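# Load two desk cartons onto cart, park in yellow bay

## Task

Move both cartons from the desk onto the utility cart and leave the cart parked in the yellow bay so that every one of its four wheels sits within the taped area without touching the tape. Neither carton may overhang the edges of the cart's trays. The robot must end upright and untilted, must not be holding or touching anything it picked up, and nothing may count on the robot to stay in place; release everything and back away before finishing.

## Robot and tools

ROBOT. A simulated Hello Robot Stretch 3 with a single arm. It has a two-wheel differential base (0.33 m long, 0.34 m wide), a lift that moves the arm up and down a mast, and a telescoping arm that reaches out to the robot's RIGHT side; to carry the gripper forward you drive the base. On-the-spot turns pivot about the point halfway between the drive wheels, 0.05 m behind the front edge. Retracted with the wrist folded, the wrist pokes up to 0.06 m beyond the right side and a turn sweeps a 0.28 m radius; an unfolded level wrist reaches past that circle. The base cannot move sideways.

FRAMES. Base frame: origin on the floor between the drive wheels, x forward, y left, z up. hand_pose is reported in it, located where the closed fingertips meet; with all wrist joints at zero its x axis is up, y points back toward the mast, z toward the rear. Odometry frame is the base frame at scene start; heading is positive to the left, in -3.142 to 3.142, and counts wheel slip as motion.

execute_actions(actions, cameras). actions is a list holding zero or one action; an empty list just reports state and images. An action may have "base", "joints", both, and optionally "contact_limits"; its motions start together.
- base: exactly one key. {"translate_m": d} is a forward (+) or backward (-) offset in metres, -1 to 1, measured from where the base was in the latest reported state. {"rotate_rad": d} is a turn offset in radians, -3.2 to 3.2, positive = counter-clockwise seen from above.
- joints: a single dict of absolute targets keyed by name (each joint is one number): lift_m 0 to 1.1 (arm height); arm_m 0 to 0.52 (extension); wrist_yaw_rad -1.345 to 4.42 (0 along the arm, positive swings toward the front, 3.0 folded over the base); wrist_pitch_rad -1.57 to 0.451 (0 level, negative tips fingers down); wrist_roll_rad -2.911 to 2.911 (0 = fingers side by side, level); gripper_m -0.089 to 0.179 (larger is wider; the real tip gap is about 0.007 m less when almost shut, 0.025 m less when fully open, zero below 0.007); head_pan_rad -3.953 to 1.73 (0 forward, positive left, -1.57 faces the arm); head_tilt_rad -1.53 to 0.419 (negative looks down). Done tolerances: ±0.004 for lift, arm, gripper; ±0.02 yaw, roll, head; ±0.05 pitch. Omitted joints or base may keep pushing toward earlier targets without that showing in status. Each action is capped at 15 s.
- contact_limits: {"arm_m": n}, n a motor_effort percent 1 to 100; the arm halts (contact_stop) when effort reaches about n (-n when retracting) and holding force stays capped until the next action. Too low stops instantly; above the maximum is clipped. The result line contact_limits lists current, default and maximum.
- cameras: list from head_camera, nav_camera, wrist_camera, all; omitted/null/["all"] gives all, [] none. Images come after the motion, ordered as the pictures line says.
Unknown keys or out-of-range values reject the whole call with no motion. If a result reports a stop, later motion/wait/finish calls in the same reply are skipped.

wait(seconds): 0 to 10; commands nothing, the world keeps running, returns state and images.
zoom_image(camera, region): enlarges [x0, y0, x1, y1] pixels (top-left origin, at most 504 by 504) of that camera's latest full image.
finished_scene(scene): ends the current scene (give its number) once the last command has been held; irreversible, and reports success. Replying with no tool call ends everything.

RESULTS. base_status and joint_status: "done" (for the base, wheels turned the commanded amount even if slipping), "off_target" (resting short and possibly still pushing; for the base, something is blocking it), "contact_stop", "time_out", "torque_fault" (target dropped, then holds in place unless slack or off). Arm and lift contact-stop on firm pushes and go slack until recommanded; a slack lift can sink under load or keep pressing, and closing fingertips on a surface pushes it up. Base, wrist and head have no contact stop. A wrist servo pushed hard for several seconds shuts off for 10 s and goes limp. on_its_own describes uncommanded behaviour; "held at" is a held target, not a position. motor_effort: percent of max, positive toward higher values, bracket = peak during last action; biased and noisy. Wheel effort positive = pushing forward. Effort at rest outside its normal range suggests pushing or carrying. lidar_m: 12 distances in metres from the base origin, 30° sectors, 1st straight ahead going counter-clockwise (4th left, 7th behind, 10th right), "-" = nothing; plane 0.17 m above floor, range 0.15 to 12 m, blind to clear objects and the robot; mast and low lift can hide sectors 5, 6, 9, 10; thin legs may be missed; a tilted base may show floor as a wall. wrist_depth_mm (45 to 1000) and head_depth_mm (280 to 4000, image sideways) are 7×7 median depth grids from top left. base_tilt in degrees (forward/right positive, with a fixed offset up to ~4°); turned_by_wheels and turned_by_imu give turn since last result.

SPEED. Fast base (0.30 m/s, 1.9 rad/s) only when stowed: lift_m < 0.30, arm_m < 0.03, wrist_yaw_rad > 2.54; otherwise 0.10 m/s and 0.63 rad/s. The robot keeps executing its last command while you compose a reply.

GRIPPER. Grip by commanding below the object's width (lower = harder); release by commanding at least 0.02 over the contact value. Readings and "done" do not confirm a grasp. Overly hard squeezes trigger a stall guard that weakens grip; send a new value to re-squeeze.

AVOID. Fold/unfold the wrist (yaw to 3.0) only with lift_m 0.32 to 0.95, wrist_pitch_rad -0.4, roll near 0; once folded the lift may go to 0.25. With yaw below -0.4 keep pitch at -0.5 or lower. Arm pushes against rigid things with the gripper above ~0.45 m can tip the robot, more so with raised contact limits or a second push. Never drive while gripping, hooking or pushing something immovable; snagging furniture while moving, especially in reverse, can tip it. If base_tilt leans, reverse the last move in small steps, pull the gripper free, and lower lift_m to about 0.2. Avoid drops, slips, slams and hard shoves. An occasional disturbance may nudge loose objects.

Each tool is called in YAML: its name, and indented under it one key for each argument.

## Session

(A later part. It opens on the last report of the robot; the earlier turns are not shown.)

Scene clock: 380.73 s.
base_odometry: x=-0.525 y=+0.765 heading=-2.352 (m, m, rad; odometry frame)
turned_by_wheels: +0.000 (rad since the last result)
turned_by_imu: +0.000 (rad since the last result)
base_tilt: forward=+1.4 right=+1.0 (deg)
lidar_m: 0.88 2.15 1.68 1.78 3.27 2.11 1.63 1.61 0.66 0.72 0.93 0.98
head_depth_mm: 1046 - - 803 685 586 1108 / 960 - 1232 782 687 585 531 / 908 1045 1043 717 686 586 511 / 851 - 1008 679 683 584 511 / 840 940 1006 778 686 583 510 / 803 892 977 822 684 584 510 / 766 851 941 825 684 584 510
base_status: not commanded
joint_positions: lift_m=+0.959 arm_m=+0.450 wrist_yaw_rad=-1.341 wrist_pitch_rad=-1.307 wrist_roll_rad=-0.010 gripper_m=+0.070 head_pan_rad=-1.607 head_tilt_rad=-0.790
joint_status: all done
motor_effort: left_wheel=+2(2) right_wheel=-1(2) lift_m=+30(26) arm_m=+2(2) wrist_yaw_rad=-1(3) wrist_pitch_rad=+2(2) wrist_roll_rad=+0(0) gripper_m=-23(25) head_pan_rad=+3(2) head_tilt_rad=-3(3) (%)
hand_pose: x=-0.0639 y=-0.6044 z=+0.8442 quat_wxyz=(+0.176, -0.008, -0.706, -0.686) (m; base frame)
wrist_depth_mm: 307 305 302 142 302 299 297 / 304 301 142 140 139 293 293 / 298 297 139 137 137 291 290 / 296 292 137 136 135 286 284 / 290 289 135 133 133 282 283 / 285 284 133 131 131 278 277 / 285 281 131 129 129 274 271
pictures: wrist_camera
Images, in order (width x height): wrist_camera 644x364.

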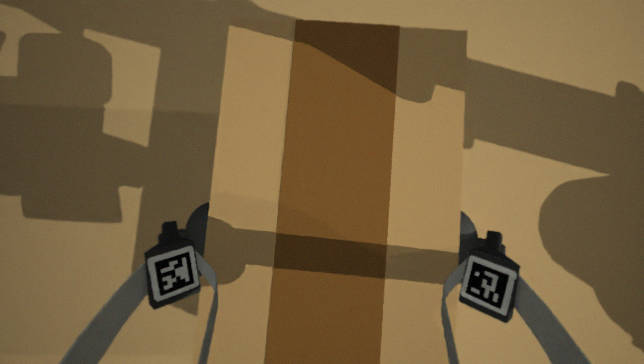

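execute_actions:
  actions:
    - {"base":{"rotate_rad":1.41},"joints":{"lift_m":1.097,"arm_m":0.4}}
  cameras: []

execute_actions:
  actions:
    - {"base":{"translate_m":0.64},"joints":{"wrist_yaw_rad":0}}
  cameras: []

execute_actions:
  actions:
    - {"base":{"translate_m":0.64}}
  cameras: ["wrist_camera"]

execute_actions:
  actions:
    - {"base":{"rotate_rad":1.11},"joints":{"arm_m":0.44}}

Scene clock: 395.33 s.
base_odometry: x=-0.525 y=+0.765 heading=-0.942 (m, m, rad; odometry frame)
turned_by_wheels: +1.410 (rad since the last result)
turned_by_imu: +1.404 (rad since the last result)
base_tilt: forward=+1.4 right=+1.1 (deg)
lidar_m: 1.68 3.22 2.11 1.71 1.61 1.44 0.66 0.93 0.94 0.88 2.15 1.73
head_depth_mm: 950 1022 1045 833 686 586 511 / 1035 1130 565 803 683 584 512 / 1141 1253 550 780 685 583 507 / - 1536 540 777 683 585 540 / 1551 1706 569 802 686 609 1161 / 1721 2060 1042 820 700 1290 1158 / 1928 2126 2247 823 1504 1334 1155
base_status: done
joint_positions: lift_m=+1.096 arm_m=+0.400 wrist_yaw_rad=-1.341 wrist_pitch_rad=-1.311 wrist_roll_rad=-0.010 gripper_m=+0.070 head_pan_rad=-1.607 head_tilt_rad=-0.790
joint_status: all done
motor_effort: left_wheel=-3(10) right_wheel=+1(6) lift_m=+30(35) arm_m=-2(1) wrist_yaw_rad=-2(4) wrist_pitch_rad=+3(3) wrist_roll_rad=+0(1) gripper_m=-23(23) head_pan_rad=+2(3) head_tilt_rad=-3(3) (%)
hand_pose: x=-0.0629 y=-0.5547 z=+0.9811 quat_wxyz=(+0.175, -0.007, -0.706, -0.686) (m; base frame)
wrist_depth_mm: 446 444 442 142 436 433 433 / 443 438 142 139 139 431 428 / 436 434 139 138 137 424 421 / 427 430 137 136 135 417 414 / 424 420 135 134 133 415 415 / 419 419 132 132 131 407 403 / 412 409 131 129 129 403 -
pictures: none
No camera images: the call's "cameras" was empty. Leave "cameras" out to get every camera's image.

Scene clock: 403.00 s.
base_odometry: x=-0.149 y=+0.247 heading=-0.942 (m, m, rad; odometry frame)
turned_by_wheels: +0.000 (rad since the last result)
turned_by_imu: -0.002 (rad since the last result)
base_tilt: forward=+1.4 right=+1.1 (deg)
lidar_m: 1.10 2.70 2.73 2.01 1.98 2.01 1.30 1.45 1.07 1.90 1.77 1.07
head_depth_mm: 1486 1619 1674 1721 1512 1321 1166 / 1635 1808 2013 1872 1550 1320 1156 / 1789 2009 2112 1833 1541 1315 1154 / - 638 530 1712 1543 1327 1155 / 1810 2006 570 1815 1545 1319 1155 / 1691 1870 2108 1869 1552 1313 1152 / 1576 1751 1929 1871 1549 1320 1158
base_status: done
joint_positions: lift_m=+1.096 arm_m=+0.400 wrist_yaw_rad=-0.003 wrist_pitch_rad=-1.310 wrist_roll_rad=-0.010 gripper_m=+0.070 head_pan_rad=-1.607 head_tilt_rad=-0.790
joint_status: all done
motor_effort: left_wheel=-4(5) right_wheel=+1(5) lift_m=+30(30) arm_m=-2(2) wrist_yaw_rad=+2(1) wrist_pitch_rad=+3(3) wrist_roll_rad=+0(0) gripper_m=-23(23) head_pan_rad=+2(2) head_tilt_rad=-3(3) (%)
hand_pose: x=-0.0217 y=-0.5880 z=+0.9811 quat_wxyz=(+0.563, +0.432, -0.558, -0.430) (m; base frame)
wrist_depth_mm: - - - 142 - - 434 / - - 142 139 139 431 427 / - - 139 137 137 - 417 / - - 137 135 135 - 413 / - - 135 133 133 - 409 / - - 133 132 131 - - / - - 131 130 129 - -
pictures: none
No camera images: the call's "cameras" was empty. Leave "cameras" out to get every camera's image.

Scene clock: 410.67 s.
base_odometry: x=+0.227 y=-0.270 heading=-0.942 (m, m, rad; odometry frame)
turned_by_wheels: +0.000 (rad since the last result)
turned_by_imu: -0.002 (rad since the last result)
base_tilt: forward=+1.4 right=+1.0 (deg)
lidar_m: 0.52 2.19 2.22 2.44 2.11 2.38 1.94 1.52 2.01 1.52 0.52 0.50
head_depth_mm: 1961 2179 2277 1878 1558 1328 1154 / 1837 2127 2284 1888 1557 1324 1158 / 1649 1846 2103 1816 1552 1325 1157 / - 641 529 1710 1556 1328 1154 / 1414 1560 572 1821 1546 1320 1150 / 1333 1483 1677 1805 1550 1318 1155 / 1254 1408 1570 1742 1555 1309 1136
base_status: done
joint_positions: lift_m=+1.096 arm_m=+0.400 wrist_yaw_rad=-0.003 wrist_pitch_rad=-1.310 wrist_roll_rad=-0.010 gripper_m=+0.070 head_pan_rad=-1.607 head_tilt_rad=-0.790
joint_status: not commanded
motor_effort: left_wheel=-3(3) right_wheel=+1(5) lift_m=+30(30) arm_m=-2(2) wrist_yaw_rad=+2(2) wrist_pitch_rad=+3(3) wrist_roll_rad=+0(0) gripper_m=-23(23) head_pan_rad=+3(2) head_tilt_rad=-4(4) (%)
hand_pose: x=-0.0217 y=-0.5880 z=+0.9811 quat_wxyz=(+0.563, +0.432, -0.558, -0.430) (m; base frame)
wrist_depth_mm: 933 - - 142 - - - / - - 142 140 139 - - / - - 139 137 137 - - / - - 137 135 135 - - / 664 955 135 134 133 - - / 660 650 133 131 131 - - / 454 936 131 130 129 - -
pictures: wrist_camera
Images, in order (width x height): wrist_camera 644x364.

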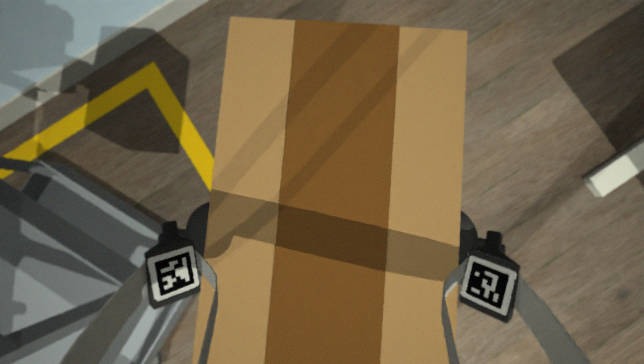

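Scene clock: 413.60 s.
base_odometry: x=+0.227 y=-0.270 heading=+0.168 (m, m, rad; odometry frame)
turned_by_wheels: +1.110 (rad since the last result)
turned_by_imu: +1.105 (rad since the last result)
base_tilt: forward=+1.4 right=+1.1 (deg)
lidar_m: 2.24 2.12 2.15 2.41 2.07 1.53 2.03 1.50 0.52 0.50 0.53 2.19
head_depth_mm: 1201 1339 1495 1639 1554 1327 1148 / 1252 1365 875 682 962 1271 1156 / 1309 1239 848 682 984 1174 1158 / - 653 564 658 981 1145 1158 / 1435 1101 817 674 982 1142 1143 / 1504 1100 907 676 956 1107 1153 / 1571 1830 2009 672 1477 1322 1146
base_status: done
joint_positions: lift_m=+1.096 arm_m=+0.440 wrist_yaw_rad=-0.002 wrist_pitch_rad=-1.309 wrist_roll_rad=-0.010 gripper_m=+0.070 head_pan_rad=-1.607 head_tilt_rad=-0.790
joint_status: all done
motor_effort: left_wheel=-3(11) right_wheel=+1(6) lift_m=+30(30) arm_m=+2(3) wrist_yaw_rad=+2(3) wrist_pitch_rad=+2(3) wrist_roll_rad=+1(0) gripper_m=-23(23) head_pan_rad=+2(2) head_tilt_rad=-4(3) (%)
hand_pose: x=-0.0217 y=-0.6278 z=+0.9812 quat_wxyz=(+0.563, +0.432, -0.558, -0.429) (m; base frame)
wrist_depth_mm: - 362 366 142 244 358 845 / - 361 142 140 139 353 - / - 357 140 137 137 350 - / - 352 137 136 135 346 - / - 351 135 133 133 324 - / - 344 133 131 131 298 - / - 303 131 130 129 325 -
pictures: head_camera (sideways: a quarter turn clockwise sets it upright), nav_camera (sideways: a quarter turn counterclockwise sets it upright), wrist_camera
Images, in order (width x height): head_camera 896x504, nav_camera 672x504, wrist_camera 644x364.

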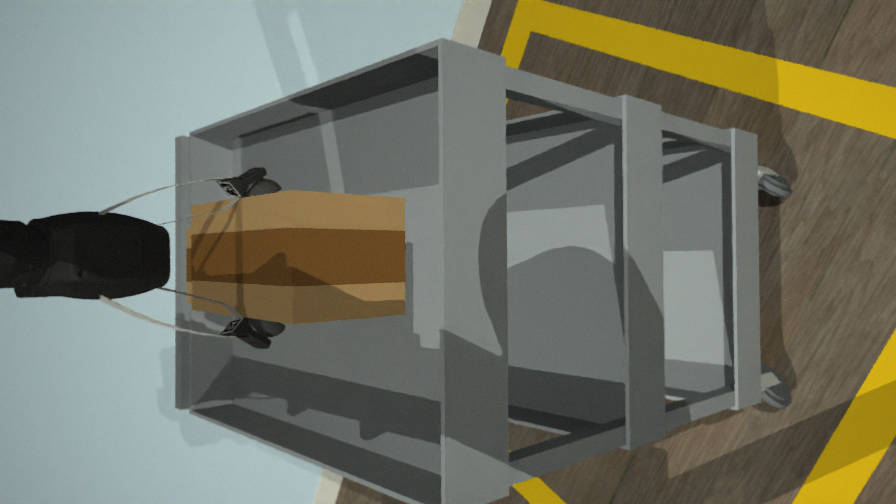

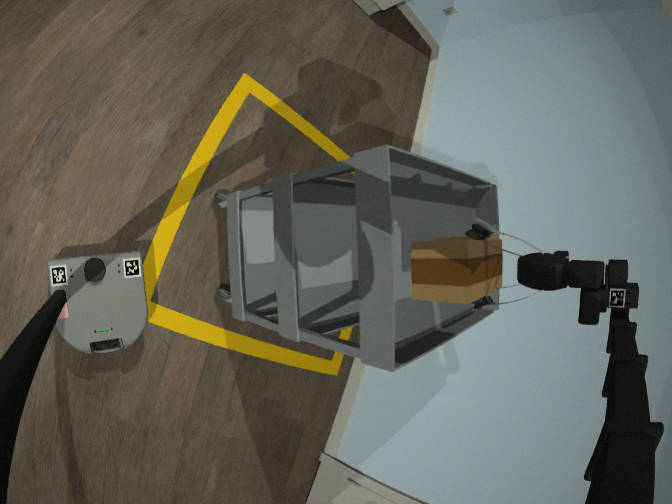

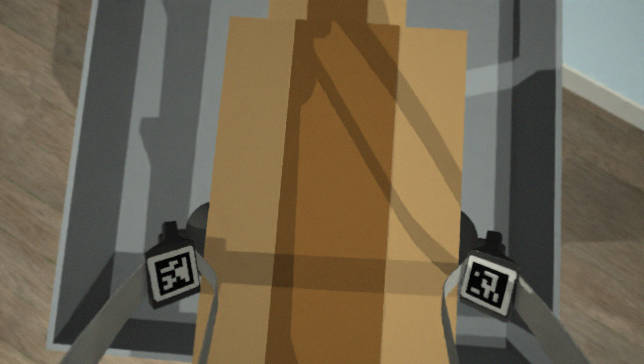

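execute_actions:
  actions:
    - {"joints":{"arm_m":0.46,"lift_m":0.997}}
  cameras: []

execute_actions:
  actions:
    - {"joints":{"gripper_m":0.16}}
  cameras: []

execute_actions:
  actions:
    - {"joints":{"lift_m":1.08}}
  cameras: []

execute_actions:
  actions:
    - {"joints":{"arm_m":0.15}}

Scene clock: 423.27 s.
base_odometry: x=+0.227 y=-0.270 heading=+0.168 (m, m, rad; odometry frame)
turned_by_wheels: +0.000 (rad since the last result)
turned_by_imu: +0.000 (rad since the last result)
base_tilt: forward=+1.4 right=+1.1 (deg)
lidar_m: 2.24 2.12 2.16 2.41 2.06 1.52 2.03 1.51 0.52 0.50 0.53 2.19
head_depth_mm: 1160 - 1543 1652 1551 1330 1159 / - 1376 878 683 962 1267 1156 / - 1100 913 662 982 1174 1160 / - - 672 644 985 1143 1151 / 1432 1105 843 659 984 1143 1153 / 1493 1100 901 674 961 1113 1163 / 1578 1821 1998 673 1479 1310 1150
base_status: not commanded
joint_positions: lift_m=+0.998 arm_m=+0.460 wrist_yaw_rad=-0.002 wrist_pitch_rad=-1.309 wrist_roll_rad=-0.010 gripper_m=+0.070 head_pan_rad=-1.607 head_tilt_rad=-0.790
joint_status: all done
motor_effort: left_wheel=-3(4) right_wheel=+1(1) lift_m=+10(29) arm_m=+1(1) wrist_yaw_rad=+4(3) wrist_pitch_rad=+2(2) wrist_roll_rad=+0(1) gripper_m=-23(23) head_pan_rad=+2(3) head_tilt_rad=-4(4) (%)
hand_pose: x=-0.0217 y=-0.6477 z=+0.8825 quat_wxyz=(+0.563, +0.432, -0.558, -0.429) (m; base frame)
wrist_depth_mm: 261 265 266 142 181 260 244 / 262 263 142 140 139 259 240 / 259 260 140 137 137 253 236 / 258 257 137 135 135 250 233 / 254 254 135 133 133 250 231 / 252 250 133 131 131 245 228 / 248 246 131 129 129 240 215
pictures: none
No camera images: the call's "cameras" was empty. Leave "cameras" out to get every camera's image.

Scene clock: 424.67 s.
base_odometry: x=+0.227 y=-0.270 heading=+0.168 (m, m, rad; odometry frame)
turned_by_wheels: +0.000 (rad since the last result)
turned_by_imu: +0.000 (rad since the last result)
base_tilt: forward=+1.5 right=+1.1 (deg)
lidar_m: 2.24 2.11 2.15 2.40 2.07 1.52 2.03 1.50 0.52 0.50 0.53 2.19
head_depth_mm: 1156 - 1527 1656 1552 1324 1150 / - 1384 881 684 959 1263 1151 / - 1094 876 662 983 1167 1158 / - - 695 645 978 1150 1145 / 1433 1101 846 658 986 1148 1154 / 1508 1097 906 676 955 1107 1148 / 1583 1850 1987 674 1483 1317 1157
base_status: not commanded
joint_positions: lift_m=+0.998 arm_m=+0.460 wrist_yaw_rad=-0.002 wrist_pitch_rad=-1.306 wrist_roll_rad=-0.010 gripper_m=+0.160 head_pan_rad=-1.607 head_tilt_rad=-0.790
joint_status: all done
motor_effort: left_wheel=-3(3) right_wheel=+1(1) lift_m=+10(10) arm_m=+2(2) wrist_yaw_rad=+2(3) wrist_pitch_rad=+2(3) wrist_roll_rad=+1(1) gripper_m=+0(97) head_pan_rad=+3(2) head_tilt_rad=-4(3) (%)
hand_pose: x=-0.0217 y=-0.6485 z=+0.8827 quat_wxyz=(+0.564, +0.431, -0.559, -0.428) (m; base frame)
wrist_depth_mm: 259 270 267 144 182 264 243 / 266 264 144 141 141 260 240 / 261 260 142 139 140 254 237 / 259 256 139 138 137 251 234 / 255 257 137 136 136 248 231 / 253 - 135 134 134 - 218 / 247 247 133 132 132 242 215
pictures: none
No camera images: the call's "cameras" was empty. Leave "cameras" out to get every camera's image.

Scene clock: 426.27 s.
base_odometry: x=+0.227 y=-0.270 heading=+0.168 (m, m, rad; odometry frame)
turned_by_wheels: +0.000 (rad since the last result)
turned_by_imu: +0.000 (rad since the last result)
base_tilt: forward=+1.4 right=+1.0 (deg)
lidar_m: 2.24 2.11 2.16 2.41 2.07 1.52 2.03 1.50 0.52 0.50 0.53 2.19
head_depth_mm: 1193 1334 1505 1648 1539 1314 1155 / 1246 1360 874 680 959 1267 1157 / 1312 1107 877 665 982 1173 1160 / - 892 692 646 978 1143 1159 / 1428 1105 843 659 985 1145 1155 / 1490 1098 908 676 953 1111 1155 / 1585 1819 2007 670 1472 1318 1152
base_status: not commanded
joint_positions: lift_m=+1.079 arm_m=+0.460 wrist_yaw_rad=-0.002 wrist_pitch_rad=-1.305 wrist_roll_rad=-0.010 gripper_m=+0.160 head_pan_rad=-1.607 head_tilt_rad=-0.790
joint_status: all done
motor_effort: left_wheel=-3(3) right_wheel=+1(1) lift_m=+29(30) arm_m=+3(2) wrist_yaw_rad=+2(2) wrist_pitch_rad=+1(2) wrist_roll_rad=+0(0) gripper_m=+0(0) head_pan_rad=+3(2) head_tilt_rad=-3(4) (%)
hand_pose: x=-0.0217 y=-0.6487 z=+0.9644 quat_wxyz=(+0.564, +0.431, -0.559, -0.428) (m; base frame)
wrist_depth_mm: - 350 351 229 344 344 803 / - 346 347 263 340 341 929 / - 342 342 220 223 333 - / - 340 336 220 331 335 - / 305 334 331 216 326 325 - / - - 327 213 321 - - / - 325 313 210 317 317 -
pictures: none
No camera images: the call's "cameras" was empty. Leave "cameras" out to get every camera's image.

Scene clock: 429.77 s.
base_odometry: x=+0.227 y=-0.270 heading=+0.168 (m, m, rad; odometry frame)
turned_by_wheels: +0.000 (rad since the last result)
turned_by_imu: +0.000 (rad since the last result)
base_tilt: forward=+1.4 right=+1.0 (deg)
lidar_m: 2.23 2.12 2.15 2.41 2.07 1.52 2.03 1.51 0.52 0.50 0.52 2.19
head_depth_mm: - 1379 1500 1655 1563 1321 1156 / - 1423 879 740 963 1273 1158 / - - - 663 987 1165 1154 / - - - 660 984 1134 1159 / 1421 1098 905 663 982 1139 1156 / 1501 1105 907 738 957 1109 1150 / 1574 1842 1996 677 1469 1313 1151
base_status: not commanded
joint_positions: lift_m=+1.079 arm_m=+0.150 wrist_yaw_rad=-0.001 wrist_pitch_rad=-1.304 wrist_roll_rad=-0.010 gripper_m=+0.160 head_pan_rad=-1.607 head_tilt_rad=-0.790
joint_status: all done
motor_effort: left_wheel=-3(3) right_wheel=+1(1) lift_m=+29(29) arm_m=-2(0) wrist_yaw_rad=+1(2) wrist_pitch_rad=+1(1) wrist_roll_rad=+0(0) gripper_m=+0(0) head_pan_rad=+2(2) head_tilt_rad=-4(2) (%)
hand_pose: x=-0.0217 y=-0.3394 z=+0.9645 quat_wxyz=(+0.565, +0.431, -0.559, -0.428) (m; base frame)
wrist_depth_mm: - 329 354 292 350 348 - / - 460 352 337 319 308 - / - - 669 663 660 - - / - - - - - - - / - - - - - - - / - - - - - - - / - - - - - - -
pictures: head_camera (sideways: a quarter turn clockwise sets it upright), nav_camera (sideways: a quarter turn counterclockwise sets it upright), wrist_camera
Images, in order (width x height): head_camera 896x504, nav_camera 672x504, wrist_camera 644x364.

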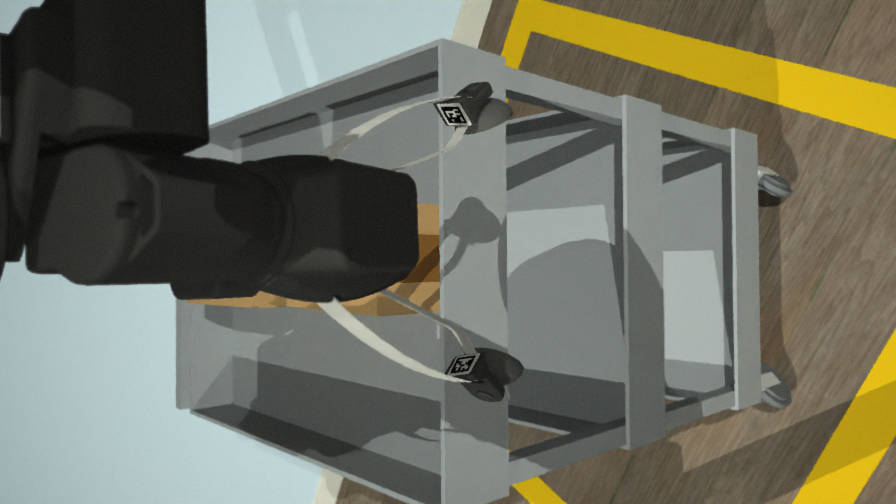

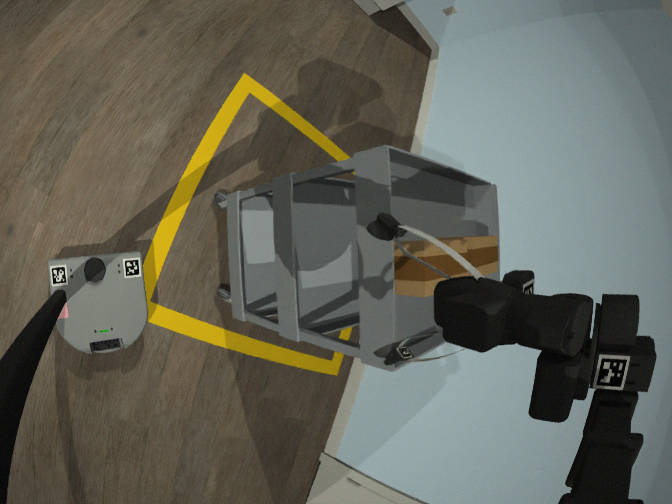

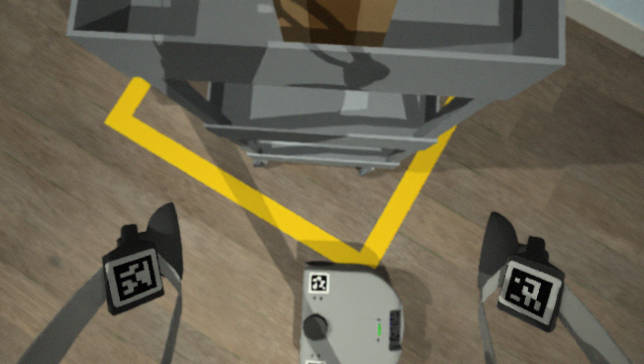

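finished_scene:
  scene: 1

The scene is finished: the task was done.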